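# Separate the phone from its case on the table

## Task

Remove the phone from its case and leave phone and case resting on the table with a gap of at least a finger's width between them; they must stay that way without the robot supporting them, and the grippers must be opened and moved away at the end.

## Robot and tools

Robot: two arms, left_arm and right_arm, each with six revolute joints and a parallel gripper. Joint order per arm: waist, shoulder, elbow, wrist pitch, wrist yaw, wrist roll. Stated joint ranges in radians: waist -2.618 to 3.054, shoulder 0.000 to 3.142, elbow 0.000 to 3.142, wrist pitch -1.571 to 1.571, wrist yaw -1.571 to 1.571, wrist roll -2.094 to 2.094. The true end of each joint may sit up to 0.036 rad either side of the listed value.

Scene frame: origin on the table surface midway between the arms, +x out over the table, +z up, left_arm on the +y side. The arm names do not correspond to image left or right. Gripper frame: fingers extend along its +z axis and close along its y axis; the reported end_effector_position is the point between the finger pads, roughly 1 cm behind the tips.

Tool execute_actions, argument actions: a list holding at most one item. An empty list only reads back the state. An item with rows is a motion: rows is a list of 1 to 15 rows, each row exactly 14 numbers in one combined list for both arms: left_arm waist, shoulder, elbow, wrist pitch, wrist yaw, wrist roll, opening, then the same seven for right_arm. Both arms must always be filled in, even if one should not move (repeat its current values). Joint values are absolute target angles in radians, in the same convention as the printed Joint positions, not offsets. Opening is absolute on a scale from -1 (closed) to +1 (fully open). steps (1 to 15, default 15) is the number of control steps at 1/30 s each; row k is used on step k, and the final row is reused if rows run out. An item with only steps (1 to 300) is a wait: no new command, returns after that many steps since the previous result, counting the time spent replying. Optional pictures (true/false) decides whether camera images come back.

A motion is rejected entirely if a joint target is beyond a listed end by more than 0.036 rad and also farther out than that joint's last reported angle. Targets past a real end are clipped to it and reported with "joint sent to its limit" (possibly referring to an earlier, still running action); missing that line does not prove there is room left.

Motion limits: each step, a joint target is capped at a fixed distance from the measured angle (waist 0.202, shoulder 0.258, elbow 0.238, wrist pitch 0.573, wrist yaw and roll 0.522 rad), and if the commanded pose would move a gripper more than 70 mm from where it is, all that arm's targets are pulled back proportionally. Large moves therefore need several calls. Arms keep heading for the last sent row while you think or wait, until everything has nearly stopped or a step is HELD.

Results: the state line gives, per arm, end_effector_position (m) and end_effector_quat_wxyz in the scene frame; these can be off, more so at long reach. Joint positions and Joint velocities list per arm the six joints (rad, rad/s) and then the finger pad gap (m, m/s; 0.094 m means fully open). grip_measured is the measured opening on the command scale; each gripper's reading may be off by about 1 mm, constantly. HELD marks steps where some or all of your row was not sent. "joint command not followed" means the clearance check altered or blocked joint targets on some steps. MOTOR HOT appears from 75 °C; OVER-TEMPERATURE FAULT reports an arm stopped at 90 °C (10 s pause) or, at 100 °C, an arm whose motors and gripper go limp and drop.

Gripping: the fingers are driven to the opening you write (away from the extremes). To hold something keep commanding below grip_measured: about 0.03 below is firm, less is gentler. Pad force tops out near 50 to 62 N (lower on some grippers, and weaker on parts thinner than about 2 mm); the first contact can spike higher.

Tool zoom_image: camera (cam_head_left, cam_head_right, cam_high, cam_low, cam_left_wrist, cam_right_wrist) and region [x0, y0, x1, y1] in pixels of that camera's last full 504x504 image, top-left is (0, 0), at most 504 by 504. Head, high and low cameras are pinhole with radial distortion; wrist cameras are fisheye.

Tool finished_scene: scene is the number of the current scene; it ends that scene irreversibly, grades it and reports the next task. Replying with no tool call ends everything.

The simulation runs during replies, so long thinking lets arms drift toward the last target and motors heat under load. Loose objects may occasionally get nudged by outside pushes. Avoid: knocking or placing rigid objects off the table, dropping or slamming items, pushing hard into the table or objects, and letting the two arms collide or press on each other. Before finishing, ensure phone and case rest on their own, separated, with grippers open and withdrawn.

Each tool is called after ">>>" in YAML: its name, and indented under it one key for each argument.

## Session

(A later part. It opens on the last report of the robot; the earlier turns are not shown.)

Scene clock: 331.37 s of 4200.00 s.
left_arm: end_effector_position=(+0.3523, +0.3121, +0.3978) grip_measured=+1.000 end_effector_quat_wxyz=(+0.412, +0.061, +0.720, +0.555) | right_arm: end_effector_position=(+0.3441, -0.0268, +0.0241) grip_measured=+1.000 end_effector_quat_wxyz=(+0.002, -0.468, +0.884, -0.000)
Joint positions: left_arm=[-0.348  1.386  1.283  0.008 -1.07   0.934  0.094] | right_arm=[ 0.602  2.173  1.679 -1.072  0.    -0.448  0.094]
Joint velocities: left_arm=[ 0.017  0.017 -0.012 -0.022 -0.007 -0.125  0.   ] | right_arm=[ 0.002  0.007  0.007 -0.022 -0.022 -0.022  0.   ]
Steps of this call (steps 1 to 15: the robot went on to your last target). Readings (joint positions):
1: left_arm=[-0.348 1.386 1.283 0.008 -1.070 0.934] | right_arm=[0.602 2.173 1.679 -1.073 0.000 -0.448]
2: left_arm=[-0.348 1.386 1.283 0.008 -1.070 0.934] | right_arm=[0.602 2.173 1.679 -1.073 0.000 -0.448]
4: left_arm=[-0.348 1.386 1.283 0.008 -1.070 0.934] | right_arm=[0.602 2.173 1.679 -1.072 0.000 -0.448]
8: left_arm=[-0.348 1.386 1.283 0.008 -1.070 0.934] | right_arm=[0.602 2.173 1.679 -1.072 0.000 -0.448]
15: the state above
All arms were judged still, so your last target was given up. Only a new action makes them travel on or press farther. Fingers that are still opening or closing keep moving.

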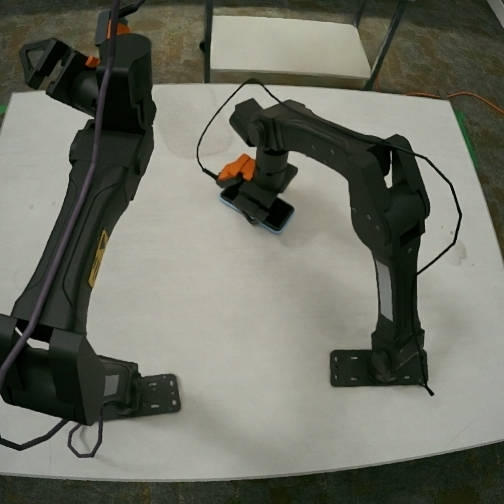

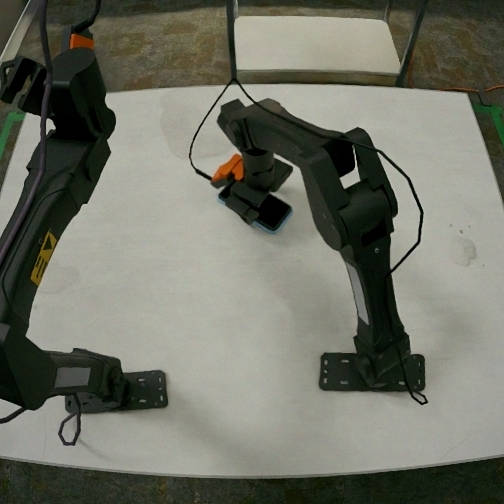

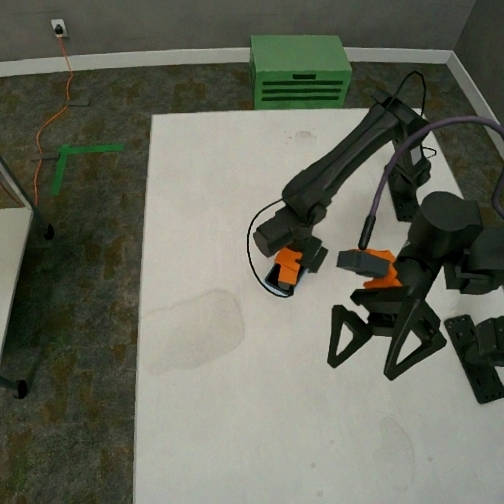

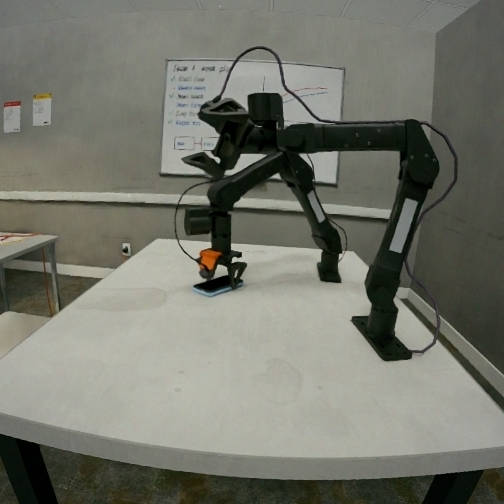

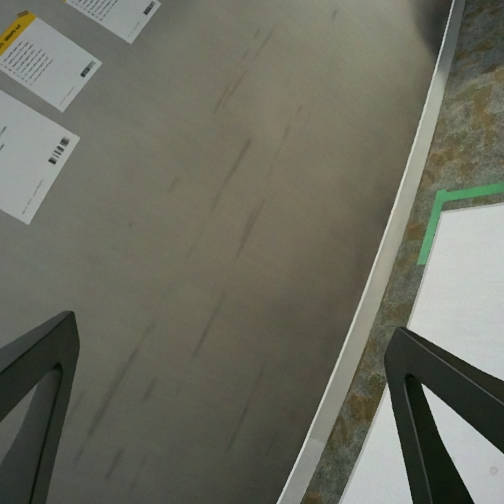

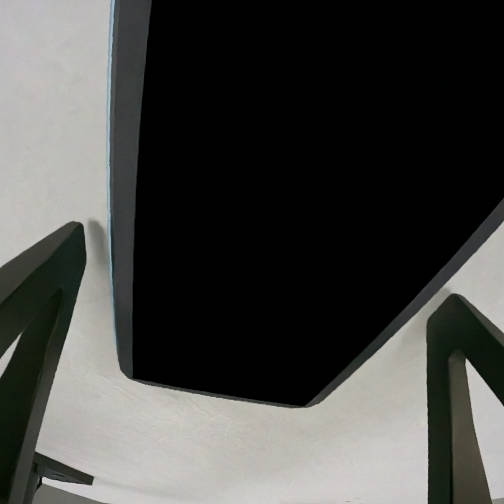

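>>> execute_actions:
  actions:
    - {"rows": [[-0.348, 1.386, 1.283, 0.008, -1.07, 0.933, 1.0, 0.611, 2.175, 1.663, -1.061, 0.0, -0.442, 0.9], [-0.348, 1.386, 1.283, 0.008, -1.07, 0.933, 1.0, 0.611, 2.175, 1.663, -1.061, 0.0, -0.442, 0.85], [-0.348, 1.386, 1.283, 0.008, -1.07, 0.933, 1.0, 0.611, 2.175, 1.663, -1.061, 0.0, -0.442, 0.8], [-0.348, 1.386, 1.283, 0.008, -1.07, 0.933, 1.0, 0.611, 2.175, 1.663, -1.061, 0.0, -0.442, 0.75], [-0.348, 1.386, 1.283, 0.008, -1.07, 0.933, 1.0, 0.611, 2.175, 1.663, -1.061, 0.0, -0.442, 0.7], [-0.348, 1.386, 1.283, 0.008, -1.07, 0.933, 1.0, 0.611, 2.175, 1.663, -1.061, 0.0, -0.442, 0.66], [-0.348, 1.386, 1.283, 0.008, -1.07, 0.933, 1.0, 0.611, 2.175, 1.663, -1.061, 0.0, -0.442, 0.62], [-0.348, 1.386, 1.283, 0.008, -1.07, 0.933, 1.0, 0.611, 2.175, 1.663, -1.061, 0.0, -0.442, 0.58], [-0.348, 1.386, 1.283, 0.008, -1.07, 0.933, 1.0, 0.611, 2.175, 1.663, -1.061, 0.0, -0.442, 0.55], [-0.348, 1.386, 1.283, 0.008, -1.07, 0.933, 1.0, 0.611, 2.175, 1.663, -1.061, 0.0, -0.442, 0.52], [-0.348, 1.386, 1.283, 0.008, -1.07, 0.933, 1.0, 0.611, 2.175, 1.663, -1.061, 0.0, -0.442, 0.49], [-0.348, 1.386, 1.283, 0.008, -1.07, 0.933, 1.0, 0.611, 2.175, 1.663, -1.061, 0.0, -0.442, 0.46], [-0.348, 1.386, 1.283, 0.008, -1.07, 0.933, 1.0, 0.611, 2.175, 1.663, -1.061, 0.0, -0.442, 0.43], [-0.348, 1.386, 1.283, 0.008, -1.07, 0.933, 1.0, 0.611, 2.175, 1.663, -1.061, 0.0, -0.442, 0.40]], "steps": 15}
  pictures: false

>>> execute_actions:
  actions:
    - {"steps": 20}

Scene clock: 355.70 s of 4200.00 s.
left_arm: end_effector_position=(+0.3523, +0.3121, +0.3978) grip_measured=+1.000 end_effector_quat_wxyz=(+0.412, +0.061, +0.720, +0.555) | right_arm: end_effector_position=(+0.3427, -0.0258, +0.0241) grip_measured=+0.446 end_effector_quat_wxyz=(+0.001, -0.469, +0.883, +0.001)
Joint positions: left_arm=[-0.348  1.386  1.283  0.008 -1.07   0.934  0.094] | right_arm=[ 0.605  2.173  1.679 -1.075 -0.002 -0.448  0.068]
Joint velocities: left_arm=[-0.007 -0.007  0.007 -0.051 -0.037 -0.022  0.   ] | right_arm=[ 0.012  0.002  0.007  0.007 -0.051 -0.037 -0.001]
Steps of this call (steps 1 to 90: nothing new was sent; then 20.83 s passed at rest; steps 91 to 105: all 15 steps of this action). Readings (joint positions):
91: left_arm=[-0.348 1.386 1.283 0.008 -1.070 0.934] | right_arm=[0.602 2.173 1.679 -1.072 0.000 -0.448]
92: left_arm=[-0.348 1.386 1.283 0.008 -1.070 0.934] | right_arm=[0.602 2.173 1.679 -1.072 0.000 -0.448]
94: left_arm=[-0.348 1.386 1.283 0.008 -1.070 0.934] | right_arm=[0.602 2.173 1.679 -1.072 0.000 -0.448]
98: left_arm=[-0.348 1.386 1.283 0.008 -1.070 0.934] | right_arm=[0.604 2.173 1.679 -1.073 -0.002 -0.448]
105: the state above

Scene clock: 356.37 s of 4200.00 s.
left_arm: end_effector_position=(+0.3523, +0.3121, +0.3978) grip_measured=+1.000 end_effector_quat_wxyz=(+0.412, +0.061, +0.720, +0.555) | right_arm: end_effector_position=(+0.3427, -0.0258, +0.0241) grip_measured=+0.446 end_effector_quat_wxyz=(+0.001, -0.469, +0.883, +0.001)
Joint positions: left_arm=[-0.348  1.386  1.283  0.008 -1.07   0.934  0.094] | right_arm=[ 0.605  2.173  1.679 -1.075 -0.002 -0.448  0.068]
Joint velocities: left_arm=[-0.002 -0.017  0.002 -0.037 -0.037  0.007  0.   ] | right_arm=[-0.012 -0.002 -0.007 -0.051 -0.007 -0.022  0.   ]
Steps of this call (steps 1 to 15: the robot went on to your last target; steps 16 to 20: nothing new was sent). Readings (joint positions):
1: left_arm=[-0.348 1.386 1.283 0.008 -1.070 0.934] | right_arm=[0.605 2.173 1.679 -1.075 -0.002 -0.448]
2: left_arm=[-0.348 1.386 1.283 0.008 -1.070 0.934] | right_arm=[0.605 2.173 1.679 -1.075 -0.002 -0.448]
4: left_arm=[-0.348 1.386 1.283 0.008 -1.070 0.934] | right_arm=[0.605 2.173 1.679 -1.075 -0.002 -0.448]
8: left_arm=[-0.348 1.386 1.283 0.008 -1.070 0.934] | right_arm=[0.605 2.173 1.679 -1.075 -0.002 -0.448]
20: the state above
All arms were judged still, so your last target was given up. Only a new action makes them travel on or press farther. Fingers that are still opening or closing keep moving.

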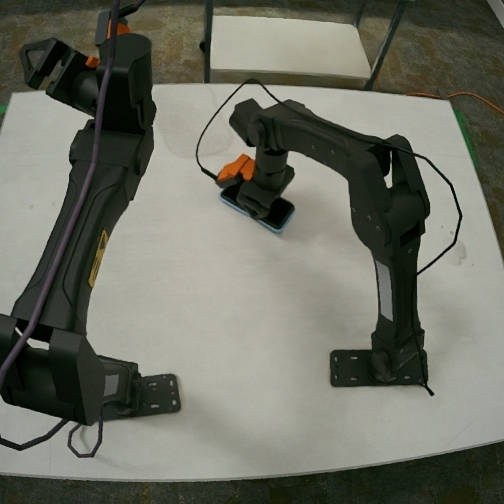

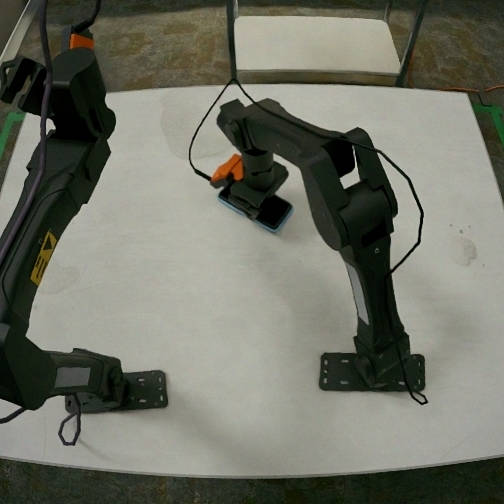

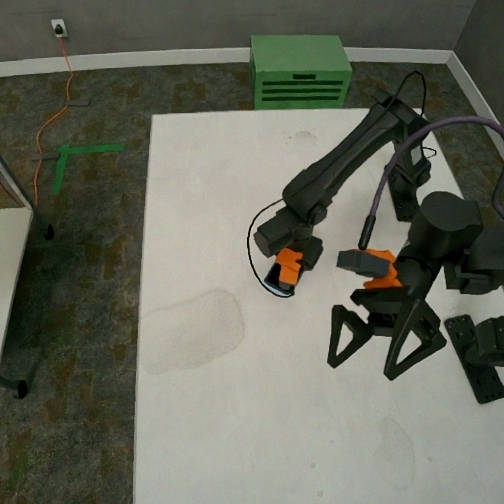

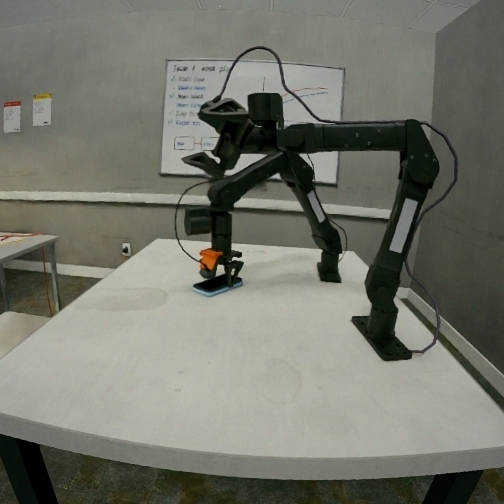

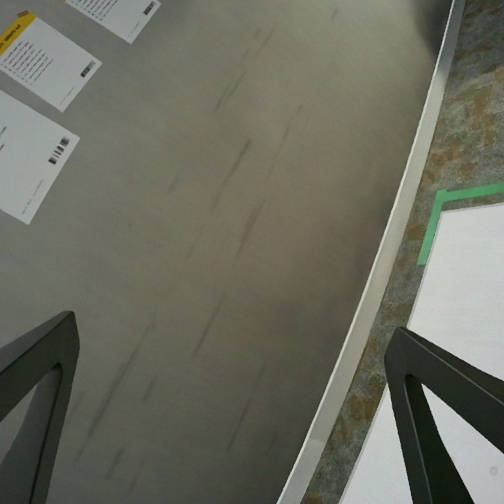

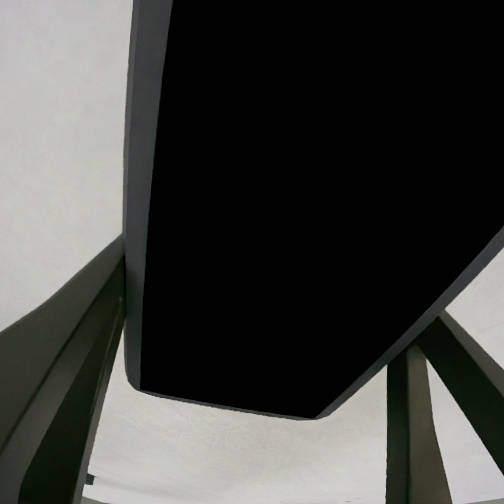

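>>> zoom_image:
  camera: "cam_low"
  region: [180, 250, 260, 305]

>>> zoom_image:
  camera: "cam_head_right"
  region: [200, 160, 310, 250]

Region (180, 250, 260, 305) of cam_low's 504x504 image, scaled by 6.300, with more detail than that image has; it fills the top 346 rows of this view, and the rest is white.

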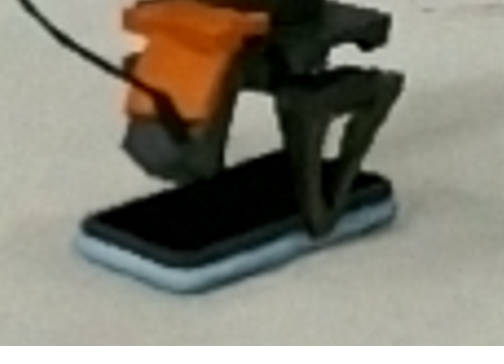

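Region (200, 160, 310, 250) of cam_head_right's 504x504 image, scaled by 4.582, with more detail than that image has; it fills the top 412 rows of this view, and the rest is white.

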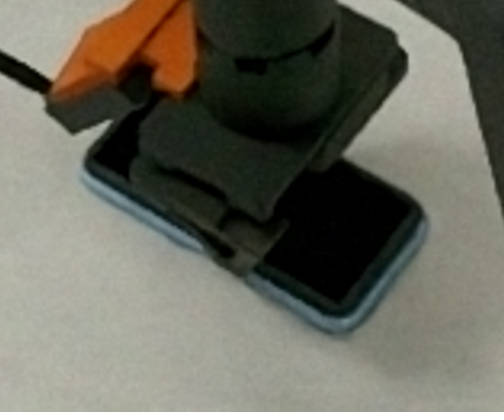

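>>> execute_actions:
  actions:
    - {"rows": [[-0.348, 1.386, 1.283, 0.008, -1.07, 0.933, 1.0, 0.611, 2.170, 1.690, -1.080, 0.0, -0.442, 0.40], [-0.348, 1.386, 1.283, 0.008, -1.07, 0.933, 1.0, 0.611, 2.167, 1.699, -1.090, 0.0, -0.442, 0.40], [-0.348, 1.386, 1.283, 0.008, -1.07, 0.933, 1.0, 0.611, 2.164, 1.708, -1.100, 0.0, -0.442, 0.40], [-0.348, 1.386, 1.283, 0.008, -1.07, 0.933, 1.0, 0.611, 2.161, 1.717, -1.110, 0.0, -0.442, 0.40], [-0.348, 1.386, 1.283, 0.008, -1.07, 0.933, 1.0, 0.611, 2.158, 1.726, -1.120, 0.0, -0.442, 0.40], [-0.348, 1.386, 1.283, 0.008, -1.07, 0.933, 1.0, 0.611, 2.155, 1.735, -1.130, 0.0, -0.442, 0.40], [-0.348, 1.386, 1.283, 0.008, -1.07, 0.933, 1.0, 0.611, 2.152, 1.744, -1.140, 0.0, -0.442, 0.40], [-0.348, 1.386, 1.283, 0.008, -1.07, 0.933, 1.0, 0.611, 2.149, 1.753, -1.150, 0.0, -0.442, 0.40], [-0.348, 1.386, 1.283, 0.008, -1.07, 0.933, 1.0, 0.611, 2.146, 1.762, -1.160, 0.0, -0.442, 0.40], [-0.348, 1.386, 1.283, 0.008, -1.07, 0.933, 1.0, 0.611, 2.143, 1.771, -1.170, 0.0, -0.442, 0.40], [-0.348, 1.386, 1.283, 0.008, -1.07, 0.933, 1.0, 0.611, 2.140, 1.780, -1.180, 0.0, -0.442, 0.40], [-0.348, 1.386, 1.283, 0.008, -1.07, 0.933, 1.0, 0.611, 2.137, 1.789, -1.190, 0.0, -0.442, 0.40], [-0.348, 1.386, 1.283, 0.008, -1.07, 0.933, 1.0, 0.611, 2.134, 1.798, -1.200, 0.0, -0.442, 0.40], [-0.348, 1.386, 1.283, 0.008, -1.07, 0.933, 1.0, 0.611, 2.131, 1.804, -1.210, 0.0, -0.442, 0.40], [-0.348, 1.386, 1.283, 0.008, -1.07, 0.933, 1.0, 0.611, 2.130, 1.807, -1.218, 0.0, -0.442, 0.40]], "steps": 15}
  pictures: false

>>> execute_actions:
  actions:
    - {"steps": 20}

Scene clock: 395.10 s of 4200.00 s.
left_arm: end_effector_position=(+0.3523, +0.3121, +0.3978) grip_measured=+1.000 end_effector_quat_wxyz=(+0.412, +0.061, +0.720, +0.555) | right_arm: end_effector_position=(+0.3438, -0.0257, +0.0444) grip_measured=+0.446 end_effector_quat_wxyz=(-0.006, -0.469, +0.883, -0.000)
Joint positions: left_arm=[-0.348  1.386  1.283  0.008 -1.07   0.934  0.094] | right_arm=[ 0.605  2.172  1.759 -1.169  0.    -0.448  0.068]
Joint velocities: left_arm=[0.002 0.017 0.002 0.066 0.007 0.022 0.   ] | right_arm=[ 0.017 -0.032  0.188 -0.212  0.007  0.007  0.   ]
Steps of this call (steps 1 to 90: nothing new was sent; then 35.23 s passed at rest; steps 91 to 105: all 15 steps of this action). Readings (joint positions):
91: left_arm=[-0.348 1.386 1.283 0.008 -1.070 0.934] | right_arm=[0.605 2.173 1.679 -1.075 -0.002 -0.448]
92: left_arm=[-0.348 1.386 1.283 0.008 -1.070 0.934] | right_arm=[0.605 2.173 1.679 -1.075 -0.002 -0.448]
94: left_arm=[-0.348 1.386 1.283 0.008 -1.070 0.934] | right_arm=[0.605 2.173 1.684 -1.080 -0.002 -0.448]
98: left_arm=[-0.348 1.386 1.283 0.008 -1.070 0.934] | right_arm=[0.605 2.173 1.703 -1.104 -0.002 -0.448]
105: the state above

Scene clock: 395.77 s of 4200.00 s.
left_arm: end_effector_position=(+0.3523, +0.3121, +0.3978) grip_measured=+1.000 end_effector_quat_wxyz=(+0.412, +0.061, +0.720, +0.555) | right_arm: end_effector_position=(+0.3387, -0.0286, +0.0507) grip_measured=+0.446 end_effector_quat_wxyz=(-0.015, -0.469, +0.883, -0.001)
Joint positions: left_arm=[-0.348  1.386  1.283  0.008 -1.07   0.934  0.094] | right_arm=[ 0.605  2.163  1.769 -1.207  0.    -0.448  0.068]
Joint velocities: left_arm=[ 0.002 -0.012 -0.002 -0.022 -0.007 -0.007  0.   ] | right_arm=[-0.032 -0.017  0.017 -0.007 -0.022 -0.007  0.001]
Steps of this call (steps 1 to 20: the robot went on to your last target). Readings (joint positions):
1: left_arm=[-0.348 1.386 1.283 0.008 -1.070 0.934] | right_arm=[0.605 2.171 1.764 -1.175 0.000 -0.448]
2: left_arm=[-0.348 1.386 1.283 0.008 -1.070 0.934] | right_arm=[0.605 2.168 1.767 -1.180 0.000 -0.448]
4: left_arm=[-0.348 1.386 1.283 0.008 -1.070 0.934] | right_arm=[0.605 2.165 1.769 -1.189 0.000 -0.448]
8: left_arm=[-0.348 1.386 1.283 0.008 -1.070 0.934] | right_arm=[0.605 2.163 1.769 -1.201 0.000 -0.448]
20: the state above

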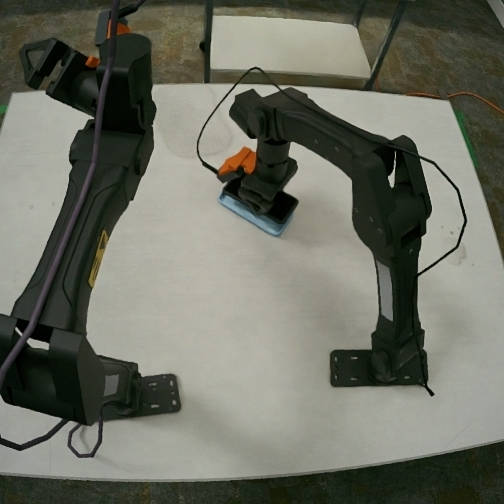

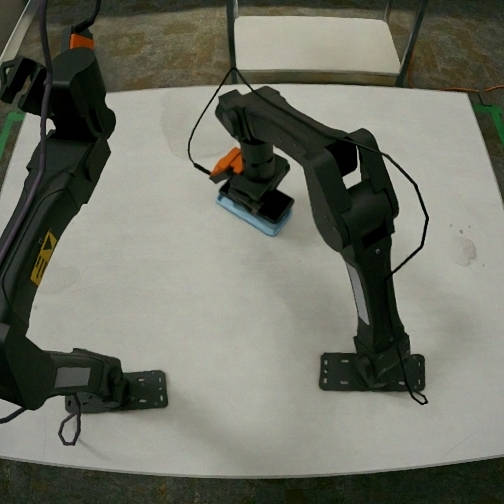

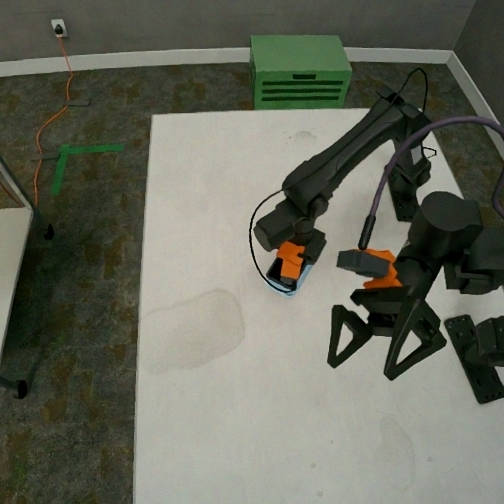

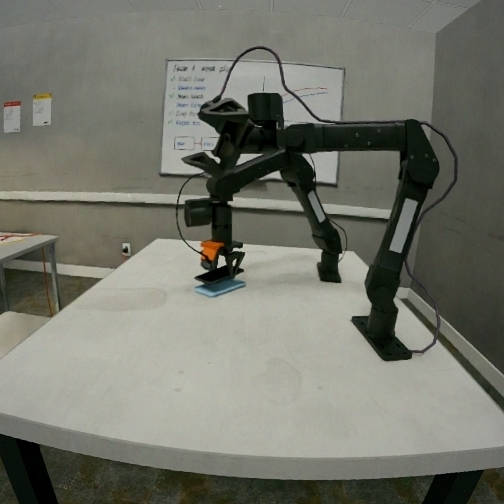

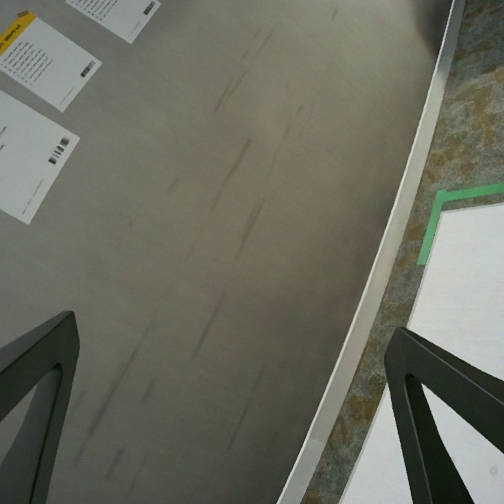

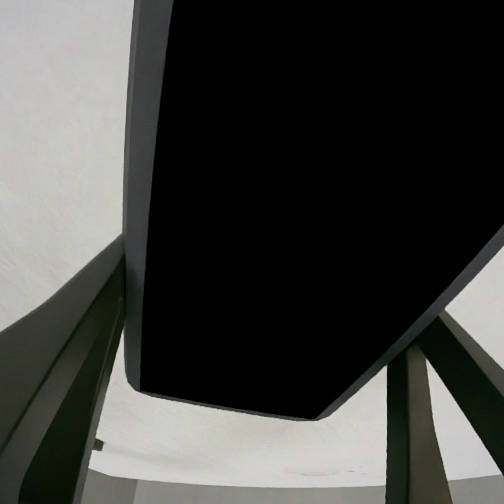

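>>> execute_actions:
  actions:
    - {"rows": [[-0.348, 1.386, 1.283, 0.008, -1.07, 0.933, 1.0, 0.58, 2.130, 1.807, -1.205, 0.0, -0.442, 0.40], [-0.348, 1.386, 1.283, 0.008, -1.07, 0.933, 1.0, 0.55, 2.130, 1.807, -1.205, 0.0, -0.442, 0.40], [-0.348, 1.386, 1.283, 0.008, -1.07, 0.933, 1.0, 0.515, 2.130, 1.807, -1.205, 0.0, -0.442, 0.40], [-0.348, 1.386, 1.283, 0.008, -1.07, 0.933, 1.0, 0.48, 2.130, 1.807, -1.205, 0.0, -0.442, 0.40], [-0.348, 1.386, 1.283, 0.008, -1.07, 0.933, 1.0, 0.445, 2.130, 1.807, -1.205, 0.0, -0.442, 0.40], [-0.348, 1.386, 1.283, 0.008, -1.07, 0.933, 1.0, 0.41, 2.130, 1.807, -1.205, 0.0, -0.442, 0.40], [-0.348, 1.386, 1.283, 0.008, -1.07, 0.933, 1.0, 0.375, 2.130, 1.807, -1.205, 0.0, -0.442, 0.40], [-0.348, 1.386, 1.283, 0.008, -1.07, 0.933, 1.0, 0.34, 2.130, 1.807, -1.205, 0.0, -0.442, 0.40], [-0.348, 1.386, 1.283, 0.008, -1.07, 0.933, 1.0, 0.305, 2.130, 1.807, -1.205, 0.0, -0.442, 0.40], [-0.348, 1.386, 1.283, 0.008, -1.07, 0.933, 1.0, 0.27, 2.130, 1.807, -1.205, 0.0, -0.442, 0.40], [-0.348, 1.386, 1.283, 0.008, -1.07, 0.933, 1.0, 0.235, 2.130, 1.807, -1.205, 0.0, -0.442, 0.40], [-0.348, 1.386, 1.283, 0.008, -1.07, 0.933, 1.0, 0.20, 2.130, 1.807, -1.205, 0.0, -0.442, 0.40], [-0.348, 1.386, 1.283, 0.008, -1.07, 0.933, 1.0, 0.165, 2.130, 1.807, -1.205, 0.0, -0.442, 0.40], [-0.348, 1.386, 1.283, 0.008, -1.07, 0.933, 1.0, 0.13, 2.130, 1.807, -1.205, 0.0, -0.442, 0.40], [-0.348, 1.386, 1.283, 0.008, -1.07, 0.933, 1.0, 0.10, 2.130, 1.807, -1.205, 0.0, -0.442, 0.40]], "steps": 15}
  pictures: false

>>> execute_actions:
  actions:
    - {"steps": 25}

Scene clock: 427.03 s of 4200.00 s.
left_arm: end_effector_position=(+0.3523, +0.3121, +0.3978) grip_measured=+1.000 end_effector_quat_wxyz=(+0.412, +0.061, +0.720, +0.555) | right_arm: end_effector_position=(+0.3957, -0.2064, +0.0506) grip_measured=+0.446 end_effector_quat_wxyz=(-0.012, -0.256, +0.967, +0.001)
Joint positions: left_arm=[-0.348  1.386  1.283  0.008 -1.07   0.934  0.094] | right_arm=[ 0.147  2.163  1.769 -1.2    0.003 -0.447  0.068]
Joint velocities: left_arm=[-0.002 -0.002 -0.007 -0.007 -0.022  0.007  0.   ] | right_arm=[-0.969  0.002 -0.007  0.066 -0.051 -0.007 -0.   ]
Steps of this call (steps 1 to 15: the robot went on to your last target; steps 16 to 100: nothing new was sent; then 27.43 s passed at rest; steps 101 to 115: all 15 steps of this action). Readings (joint positions):
101: left_arm=[-0.348 1.386 1.283 0.008 -1.070 0.934] | right_arm=[0.604 2.163 1.769 -1.207 0.000 -0.448]
102: left_arm=[-0.348 1.386 1.283 0.008 -1.070 0.934] | right_arm=[0.599 2.163 1.769 -1.207 -0.001 -0.448]
104: left_arm=[-0.348 1.386 1.283 0.008 -1.070 0.934] | right_arm=[0.572 2.163 1.769 -1.207 -0.008 -0.448]
108: left_arm=[-0.348 1.386 1.283 0.008 -1.070 0.934] | right_arm=[0.435 2.163 1.769 -1.205 -0.013 -0.448]
115: the state above

Scene clock: 427.87 s of 4200.00 s.
left_arm: end_effector_position=(+0.3523, +0.3121, +0.3978) grip_measured=+1.000 end_effector_quat_wxyz=(+0.412, +0.061, +0.720, +0.555) | right_arm: end_effector_position=(+0.3967, -0.2275, +0.0506) grip_measured=+0.446 end_effector_quat_wxyz=(-0.012, -0.232, +0.973, -0.002)
Joint positions: left_arm=[-0.348  1.386  1.283  0.008 -1.07   0.934  0.094] | right_arm=[ 0.098  2.163  1.769 -1.2    0.009 -0.446  0.068]
Joint velocities: left_arm=[-0.012 -0.012 -0.012 -0.007  0.022 -0.007  0.   ] | right_arm=[-0.027 -0.002  0.007 -0.051 -0.051  0.022 -0.001]
Steps of this call (steps 1 to 25: the robot went on to your last target). Readings (joint positions):
1: left_arm=[-0.348 1.386 1.283 0.008 -1.070 0.934] | right_arm=[0.117 2.163 1.769 -1.200 0.006 -0.447]
2: left_arm=[-0.348 1.386 1.283 0.008 -1.070 0.934] | right_arm=[0.093 2.163 1.769 -1.200 0.012 -0.446]
4: left_arm=[-0.348 1.386 1.283 0.008 -1.070 0.934] | right_arm=[0.068 2.163 1.769 -1.200 0.020 -0.446]
8: left_arm=[-0.348 1.386 1.283 0.008 -1.070 0.934] | right_arm=[0.081 2.163 1.769 -1.200 0.019 -0.446]
25: the state above

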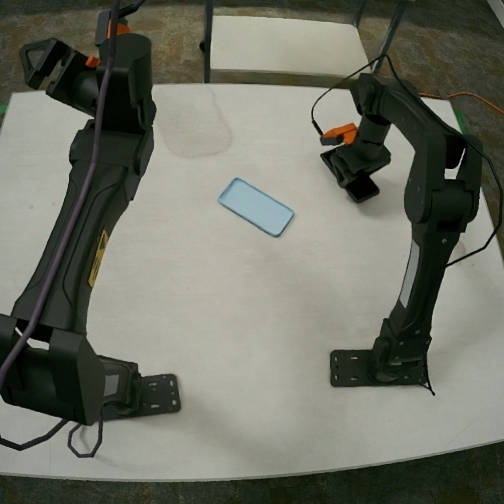

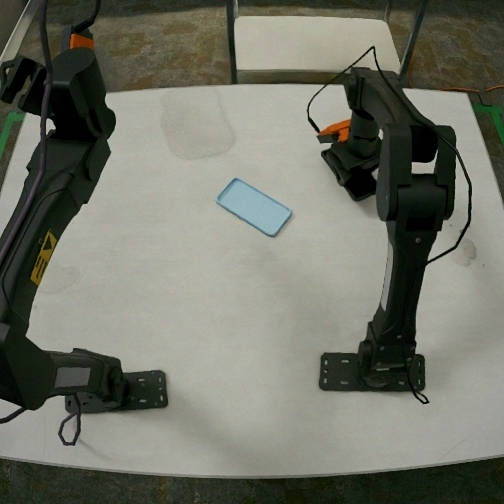

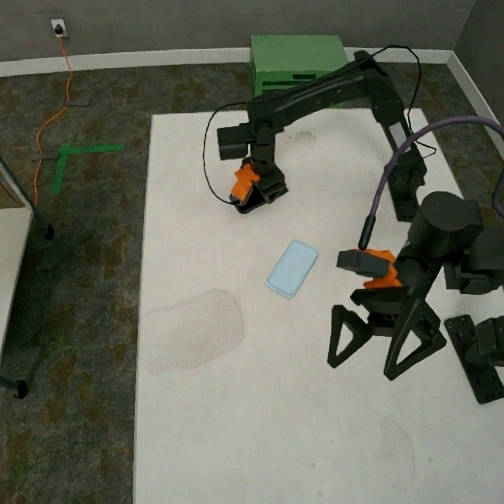

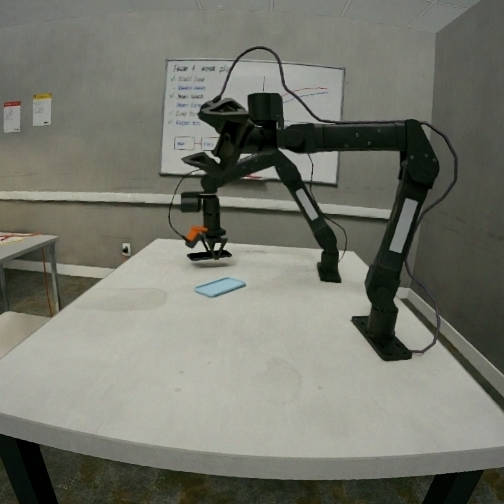

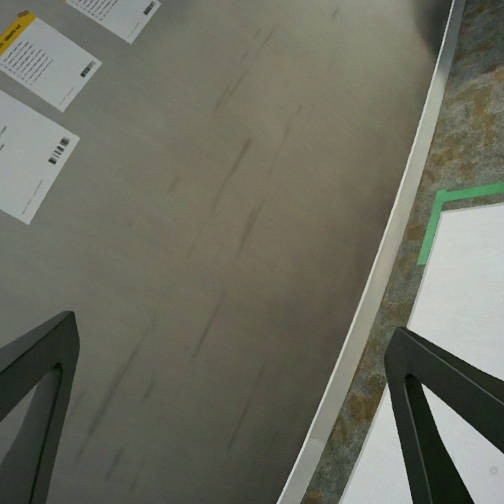

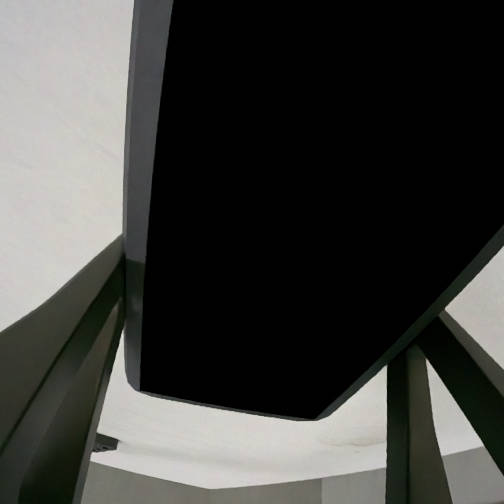

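>>> zoom_image:
  camera: "cam_low"
  region: [170, 220, 270, 310]

Region (170, 220, 270, 310) of cam_low's 504x504 image, scaled by 5.040, with more detail than that image has; it fills the top 454 rows of this view, and the rest is white.

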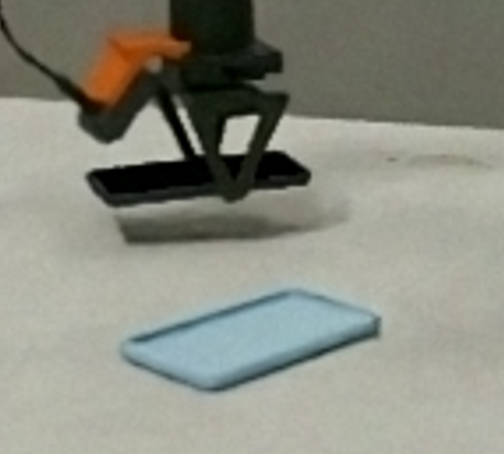

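>>> execute_actions:
  actions:
    - {"rows": [[-0.348, 1.386, 1.283, 0.008, -1.07, 0.933, 1.0, 0.10, 2.16, 1.755, -1.185, 0.0, -0.442, 0.40], [-0.348, 1.386, 1.283, 0.008, -1.07, 0.933, 1.0, 0.10, 2.16, 1.745, -1.173, 0.0, -0.442, 0.40], [-0.348, 1.386, 1.283, 0.008, -1.07, 0.933, 1.0, 0.10, 2.16, 1.735, -1.161, 0.0, -0.442, 0.40], [-0.348, 1.386, 1.283, 0.008, -1.07, 0.933, 1.0, 0.10, 2.16, 1.725, -1.149, 0.0, -0.442, 0.40], [-0.348, 1.386, 1.283, 0.008, -1.07, 0.933, 1.0, 0.10, 2.16, 1.715, -1.137, 0.0, -0.442, 0.40], [-0.348, 1.386, 1.283, 0.008, -1.07, 0.933, 1.0, 0.10, 2.16, 1.705, -1.125, 0.0, -0.442, 0.40], [-0.348, 1.386, 1.283, 0.008, -1.07, 0.933, 1.0, 0.10, 2.16, 1.695, -1.113, 0.0, -0.442, 0.40], [-0.348, 1.386, 1.283, 0.008, -1.07, 0.933, 1.0, 0.10, 2.16, 1.685, -1.101, 0.0, -0.442, 0.40], [-0.348, 1.386, 1.283, 0.008, -1.07, 0.933, 1.0, 0.10, 2.16, 1.675, -1.089, 0.0, -0.442, 0.40], [-0.348, 1.386, 1.283, 0.008, -1.07, 0.933, 1.0, 0.10, 2.16, 1.665, -1.077, 0.0, -0.442, 0.40], [-0.348, 1.386, 1.283, 0.008, -1.07, 0.933, 1.0, 0.10, 2.16, 1.655, -1.066, 0.0, -0.442, 0.40], [-0.348, 1.386, 1.283, 0.008, -1.07, 0.933, 1.0, 0.10, 2.16, 1.645, -1.055, 0.0, -0.442, 0.40], [-0.348, 1.386, 1.283, 0.008, -1.07, 0.933, 1.0, 0.10, 2.16, 1.635, -1.045, 0.0, -0.442, 0.40], [-0.348, 1.386, 1.283, 0.008, -1.07, 0.933, 1.0, 0.10, 2.16, 1.626, -1.035, 0.0, -0.442, 0.40], [-0.348, 1.386, 1.283, 0.008, -1.07, 0.933, 1.0, 0.10, 2.16, 1.620, -1.028, 0.0, -0.442, 0.40]], "steps": 15}
  pictures: false

>>> execute_actions:
  actions:
    - {"steps": 25}

Scene clock: 472.00 s of 4200.00 s.
left_arm: end_effector_position=(+0.3523, +0.3121, +0.3978) grip_measured=+1.000 end_effector_quat_wxyz=(+0.412, +0.061, +0.720, +0.555) | right_arm: end_effector_position=(+0.3893, -0.2276, +0.0201) grip_measured=+0.446 end_effector_quat_wxyz=(-0.014, -0.232, +0.973, -0.002)
Joint positions: left_arm=[-0.348  1.386  1.283  0.008 -1.07   0.934  0.094] | right_arm=[ 0.098  2.163  1.645 -1.079  0.009 -0.446  0.068]
Joint velocities: left_arm=[ 0.002 -0.017  0.007  0.051  0.007 -0.007  0.   ] | right_arm=[-0.027 -0.012 -0.247  0.286 -0.051 -0.037  0.   ]
Steps of this call (steps 1 to 15: the robot went on to your last target; steps 16 to 100: nothing new was sent; then 40.30 s passed at rest; steps 101 to 115: all 15 steps of this action). Readings (joint positions):
101: left_arm=[-0.348 1.386 1.283 0.008 -1.070 0.934] | right_arm=[0.098 2.163 1.769 -1.200 0.009 -0.446]
102: left_arm=[-0.348 1.386 1.283 0.008 -1.070 0.934] | right_arm=[0.098 2.163 1.768 -1.197 0.009 -0.446]
104: left_arm=[-0.348 1.386 1.283 0.008 -1.070 0.934] | right_arm=[0.098 2.163 1.758 -1.184 0.009 -0.446]
108: left_arm=[-0.348 1.386 1.283 0.008 -1.070 0.934] | right_arm=[0.098 2.163 1.715 -1.148 0.009 -0.446]
115: the state above

Scene clock: 472.83 s of 4200.00 s.
left_arm: end_effector_position=(+0.3523, +0.3121, +0.3978) grip_measured=+1.000 end_effector_quat_wxyz=(+0.412, +0.061, +0.720, +0.555) | right_arm: end_effector_position=(+0.3960, -0.2276, +0.0185) grip_measured=+0.445 end_effector_quat_wxyz=(+0.000, -0.231, +0.973, -0.005)
Joint positions: left_arm=[-0.348  1.386  1.283  0.008 -1.07   0.934  0.094] | right_arm=[ 0.098  2.163  1.639 -1.044  0.01  -0.445  0.068]
Joint velocities: left_arm=[-0.002  0.007  0.012  0.007  0.051  0.022  0.   ] | right_arm=[ 0.012 -0.007  0.002 -0.037  0.007 -0.007 -0.001]
Steps of this call (steps 1 to 25: the robot went on to your last target). Readings (joint positions):
1: left_arm=[-0.348 1.386 1.283 0.008 -1.070 0.934] | right_arm=[0.098 2.163 1.639 -1.073 0.010 -0.446]
2: left_arm=[-0.348 1.386 1.283 0.008 -1.070 0.934] | right_arm=[0.098 2.163 1.639 -1.068 0.009 -0.446]
4: left_arm=[-0.348 1.386 1.283 0.008 -1.070 0.934] | right_arm=[0.098 2.163 1.639 -1.059 0.009 -0.445]
8: left_arm=[-0.348 1.386 1.283 0.008 -1.070 0.934] | right_arm=[0.098 2.163 1.639 -1.050 0.010 -0.445]
25: the state above

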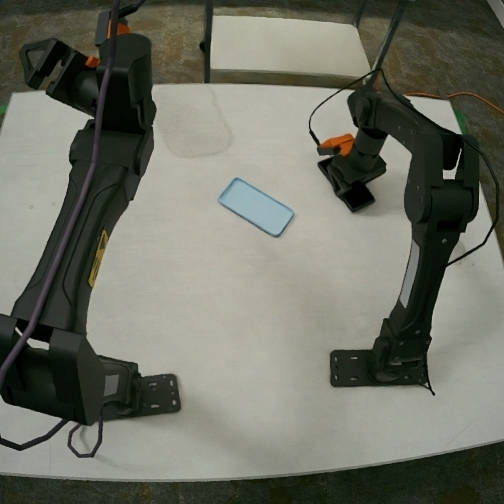

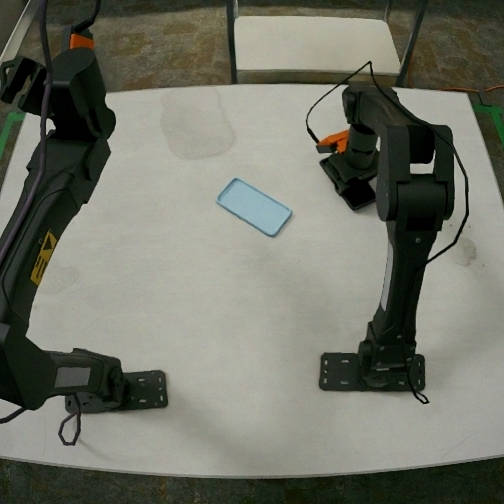

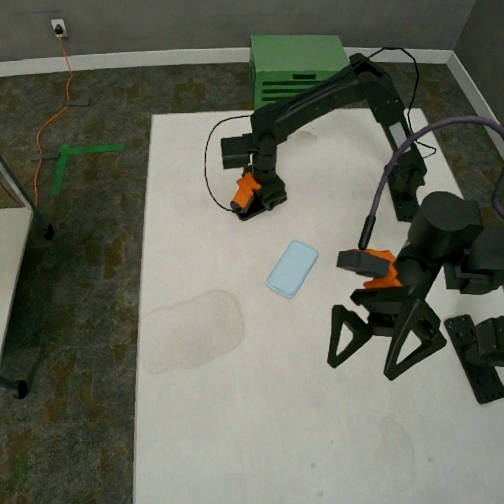

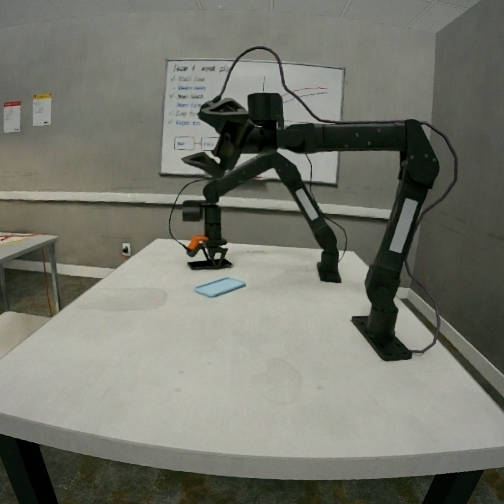

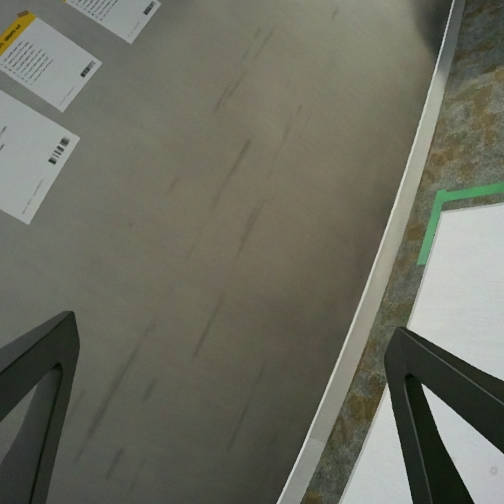

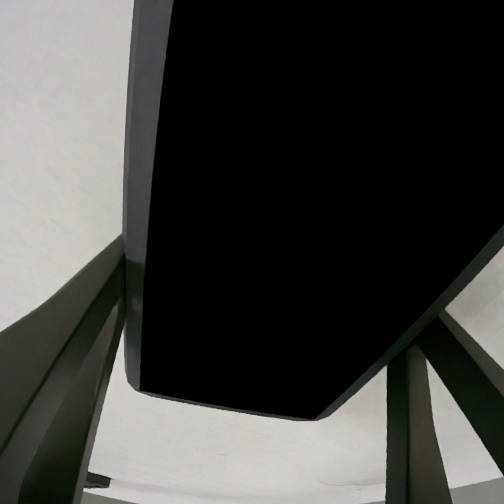

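>>> zoom_image:
  camera: "cam_low"
  region: [175, 230, 255, 285]

Region (175, 230, 255, 285) of cam_low's 504x504 image, scaled by 6.300, with more detail than that image has; it fills the top 346 rows of this view, and the rest is white.

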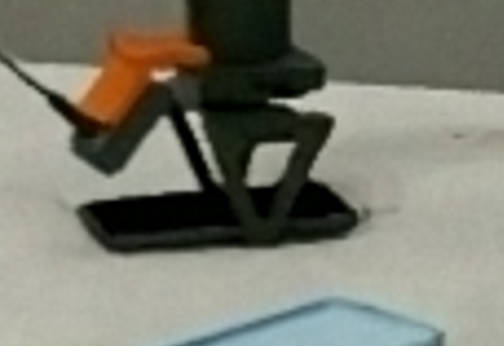

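>>> execute_actions:
  actions:
    - {"rows": [[-0.348, 1.386, 1.283, 0.008, -1.07, 0.933, 1.0, 0.10, 2.16, 1.635, -1.035, 0.0, -0.442, 0.45], [-0.348, 1.386, 1.283, 0.008, -1.07, 0.933, 1.0, 0.10, 2.16, 1.635, -1.035, 0.0, -0.442, 0.48], [-0.348, 1.386, 1.283, 0.008, -1.07, 0.933, 1.0, 0.10, 2.16, 1.635, -1.035, 0.0, -0.442, 0.52], [-0.348, 1.386, 1.283, 0.008, -1.07, 0.933, 1.0, 0.10, 2.16, 1.635, -1.035, 0.0, -0.442, 0.58], [-0.348, 1.386, 1.283, 0.008, -1.07, 0.933, 1.0, 0.10, 2.16, 1.635, -1.035, 0.0, -0.442, 0.65], [-0.348, 1.386, 1.283, 0.008, -1.07, 0.933, 1.0, 0.10, 2.16, 1.635, -1.035, 0.0, -0.442, 0.72], [-0.348, 1.386, 1.283, 0.008, -1.07, 0.933, 1.0, 0.10, 2.16, 1.635, -1.035, 0.0, -0.442, 0.80], [-0.348, 1.386, 1.283, 0.008, -1.07, 0.933, 1.0, 0.10, 2.16, 1.635, -1.035, 0.0, -0.442, 0.88], [-0.348, 1.386, 1.283, 0.008, -1.07, 0.933, 1.0, 0.10, 2.16, 1.635, -1.035, 0.0, -0.442, 0.95], [-0.348, 1.386, 1.283, 0.008, -1.07, 0.933, 1.0, 0.10, 2.16, 1.635, -1.035, 0.0, -0.442, 1.0]], "steps": 15}
  pictures: false

>>> execute_actions:
  actions:
    - {"rows": [[-0.348, 1.386, 1.283, 0.008, -1.07, 0.933, 1.0, 0.10, 2.15, 1.66, -1.06, 0.0, -0.442, 1.0], [-0.348, 1.386, 1.283, 0.008, -1.07, 0.933, 1.0, 0.10, 2.14, 1.68, -1.085, 0.0, -0.442, 1.0], [-0.348, 1.386, 1.283, 0.008, -1.07, 0.933, 1.0, 0.10, 2.13, 1.70, -1.11, 0.0, -0.442, 1.0], [-0.348, 1.386, 1.283, 0.008, -1.07, 0.933, 1.0, 0.10, 2.12, 1.72, -1.135, 0.0, -0.442, 1.0], [-0.348, 1.386, 1.283, 0.008, -1.07, 0.933, 1.0, 0.10, 2.11, 1.74, -1.16, 0.0, -0.442, 1.0], [-0.348, 1.386, 1.283, 0.008, -1.07, 0.933, 1.0, 0.10, 2.10, 1.76, -1.185, 0.0, -0.442, 1.0], [-0.348, 1.386, 1.283, 0.008, -1.07, 0.933, 1.0, 0.10, 2.08, 1.78, -1.21, 0.0, -0.442, 1.0], [-0.348, 1.386, 1.283, 0.008, -1.07, 0.933, 1.0, 0.10, 2.06, 1.80, -1.235, 0.0, -0.442, 1.0], [-0.348, 1.386, 1.283, 0.008, -1.07, 0.933, 1.0, 0.10, 2.04, 1.81, -1.26, 0.0, -0.442, 1.0], [-0.348, 1.386, 1.283, 0.008, -1.07, 0.933, 1.0, 0.10, 2.02, 1.82, -1.28, 0.0, -0.442, 1.0], [-0.348, 1.386, 1.283, 0.008, -1.07, 0.933, 1.0, 0.10, 2.00, 1.83, -1.30, 0.0, -0.442, 1.0], [-0.348, 1.386, 1.283, 0.008, -1.07, 0.933, 1.0, 0.10, 1.98, 1.83, -1.32, 0.0, -0.442, 1.0], [-0.348, 1.386, 1.283, 0.008, -1.07, 0.933, 1.0, 0.10, 1.96, 1.83, -1.34, 0.0, -0.442, 1.0], [-0.348, 1.386, 1.283, 0.008, -1.07, 0.933, 1.0, 0.10, 1.94, 1.83, -1.36, 0.0, -0.442, 1.0], [-0.348, 1.386, 1.283, 0.008, -1.07, 0.933, 1.0, 0.10, 1.92, 1.83, -1.38, 0.0, -0.442, 1.0]], "steps": 15}
  pictures: false

>>> execute_actions:
  actions:
    - {"steps": 30}

Scene clock: 511.00 s of 4200.00 s.
left_arm: end_effector_position=(+0.3523, +0.3121, +0.3978) grip_measured=+1.000 end_effector_quat_wxyz=(+0.412, +0.061, +0.720, +0.555) | right_arm: end_effector_position=(+0.3960, -0.2276, +0.0185) grip_measured=+1.000 end_effector_quat_wxyz=(+0.000, -0.231, +0.973, -0.005)
Joint positions: left_arm=[-0.348  1.386  1.283  0.008 -1.07   0.934  0.094] | right_arm=[ 0.098  2.163  1.639 -1.044  0.01  -0.445  0.094]
Joint velocities: left_arm=[ 0.012 -0.007  0.007 -0.066 -0.007 -0.007  0.   ] | right_arm=[-0.037  0.017 -0.007 -0.022 -0.037 -0.007  0.   ]
Steps of this call (steps 1 to 15: the robot went on to your last target; steps 16 to 100: nothing new was sent; then 34.33 s passed at rest; steps 101 to 115: all 15 steps of this action). Readings (joint positions):
101: left_arm=[-0.348 1.386 1.283 0.008 -1.070 0.934] | right_arm=[0.098 2.163 1.639 -1.044 0.010 -0.445]
102: left_arm=[-0.348 1.386 1.283 0.008 -1.070 0.934] | right_arm=[0.098 2.163 1.639 -1.044 0.010 -0.445]
104: left_arm=[-0.348 1.386 1.283 0.008 -1.070 0.934] | right_arm=[0.098 2.163 1.639 -1.044 0.010 -0.445]
108: left_arm=[-0.348 1.386 1.283 0.008 -1.070 0.934] | right_arm=[0.098 2.163 1.639 -1.044 0.010 -0.445]
115: the state above

Scene clock: 511.50 s of 4200.00 s.
left_arm: end_effector_position=(+0.3523, +0.3121, +0.3978) grip_measured=+1.000 end_effector_quat_wxyz=(+0.412, +0.061, +0.720, +0.555) | right_arm: end_effector_position=(+0.3914, -0.2277, +0.1314) grip_measured=+1.000 end_effector_quat_wxyz=(+0.058, -0.231, +0.971, -0.018)
Joint positions: left_arm=[-0.348  1.386  1.283  0.008 -1.07   0.934  0.094] | right_arm=[ 0.098  1.975  1.801 -1.275  0.01  -0.445  0.094]
Joint velocities: left_arm=[-0.002  0.002  0.007  0.007  0.037 -0.051  0.   ] | right_arm=[-0.002 -0.774  0.09  -0.593 -0.007 -0.066  0.   ]
Steps of this call (steps 1 to 15: all 15 steps of this action). Readings (joint positions):
1: left_arm=[-0.348 1.386 1.283 0.008 -1.070 0.934] | right_arm=[0.098 2.163 1.639 -1.044 0.010 -0.445]
2: left_arm=[-0.348 1.386 1.283 0.008 -1.070 0.934] | right_arm=[0.098 2.163 1.640 -1.047 0.010 -0.445]
4: left_arm=[-0.348 1.386 1.283 0.008 -1.070 0.934] | right_arm=[0.098 2.163 1.653 -1.073 0.010 -0.445]
8: left_arm=[-0.348 1.386 1.283 0.008 -1.070 0.934] | right_arm=[0.098 2.143 1.721 -1.145 0.010 -0.445]
15: the state above

Scene clock: 512.50 s of 4200.00 s.
left_arm: end_effector_position=(+0.3523, +0.3121, +0.3978) grip_measured=+1.000 end_effector_quat_wxyz=(+0.412, +0.061, +0.720, +0.555) | right_arm: end_effector_position=(+0.3686, -0.2281, +0.1530) grip_measured=+1.000 end_effector_quat_wxyz=(+0.044, -0.231, +0.972, -0.014)
Joint positions: left_arm=[-0.348  1.386  1.283  0.008 -1.07   0.934  0.094] | right_arm=[ 0.098  1.918  1.811 -1.372  0.01  -0.445  0.094]
Joint velocities: left_arm=[-0.007  0.032  0.002 -0.022 -0.022  0.066  0.   ] | right_arm=[-0.002 -0.007 -0.007 -0.022  0.022 -0.022  0.   ]
Steps of this call (steps 1 to 30: the robot went on to your last target). Readings (joint positions):
1: left_arm=[-0.348 1.386 1.283 0.008 -1.070 0.934] | right_arm=[0.098 1.951 1.804 -1.295 0.010 -0.445]
2: left_arm=[-0.348 1.386 1.283 0.008 -1.070 0.934] | right_arm=[0.098 1.932 1.807 -1.311 0.010 -0.445]
4: left_arm=[-0.348 1.386 1.283 0.008 -1.070 0.934] | right_arm=[0.098 1.914 1.811 -1.336 0.010 -0.445]
8: left_arm=[-0.348 1.386 1.283 0.008 -1.070 0.934] | right_arm=[0.098 1.917 1.811 -1.359 0.010 -0.445]
30: the state above
All arms were judged still, so your last target was given up. Only a new action makes them travel on or press farther. Fingers that are still opening or closing keep moving.

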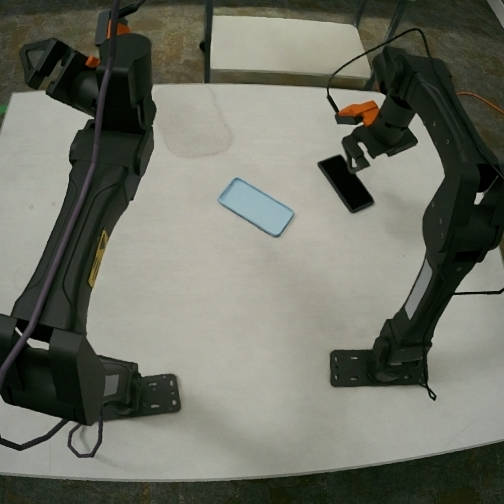

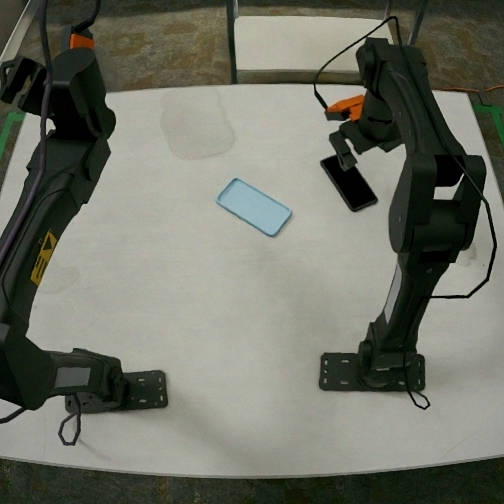

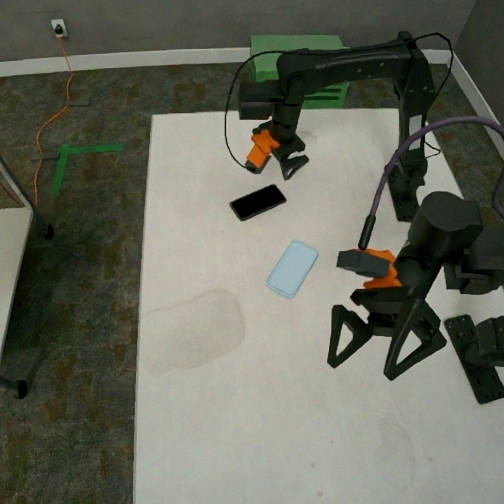

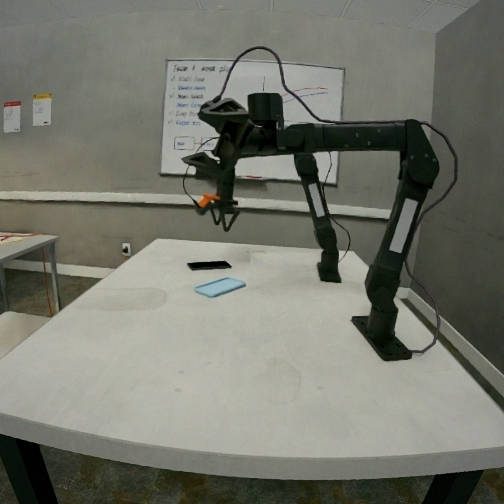

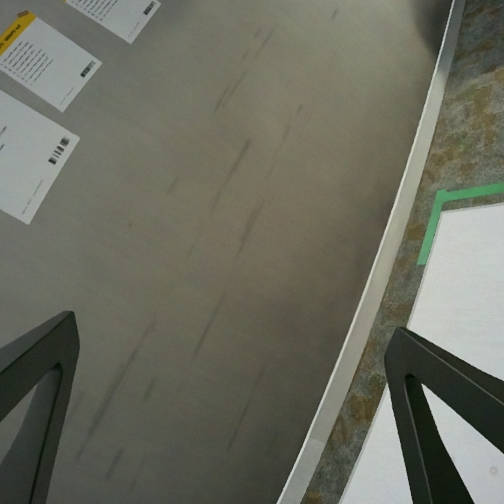

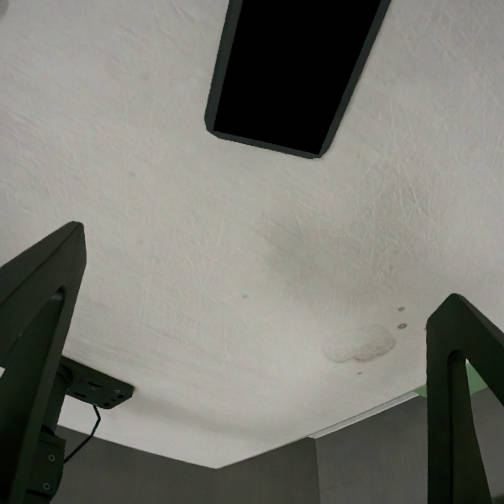

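The phone is lying flat on the table, well apart from the case, and the gripper is clear. I'm ending scene 1.

>>> finished_scene:
  scene: 1

The scene is finished: the task was done.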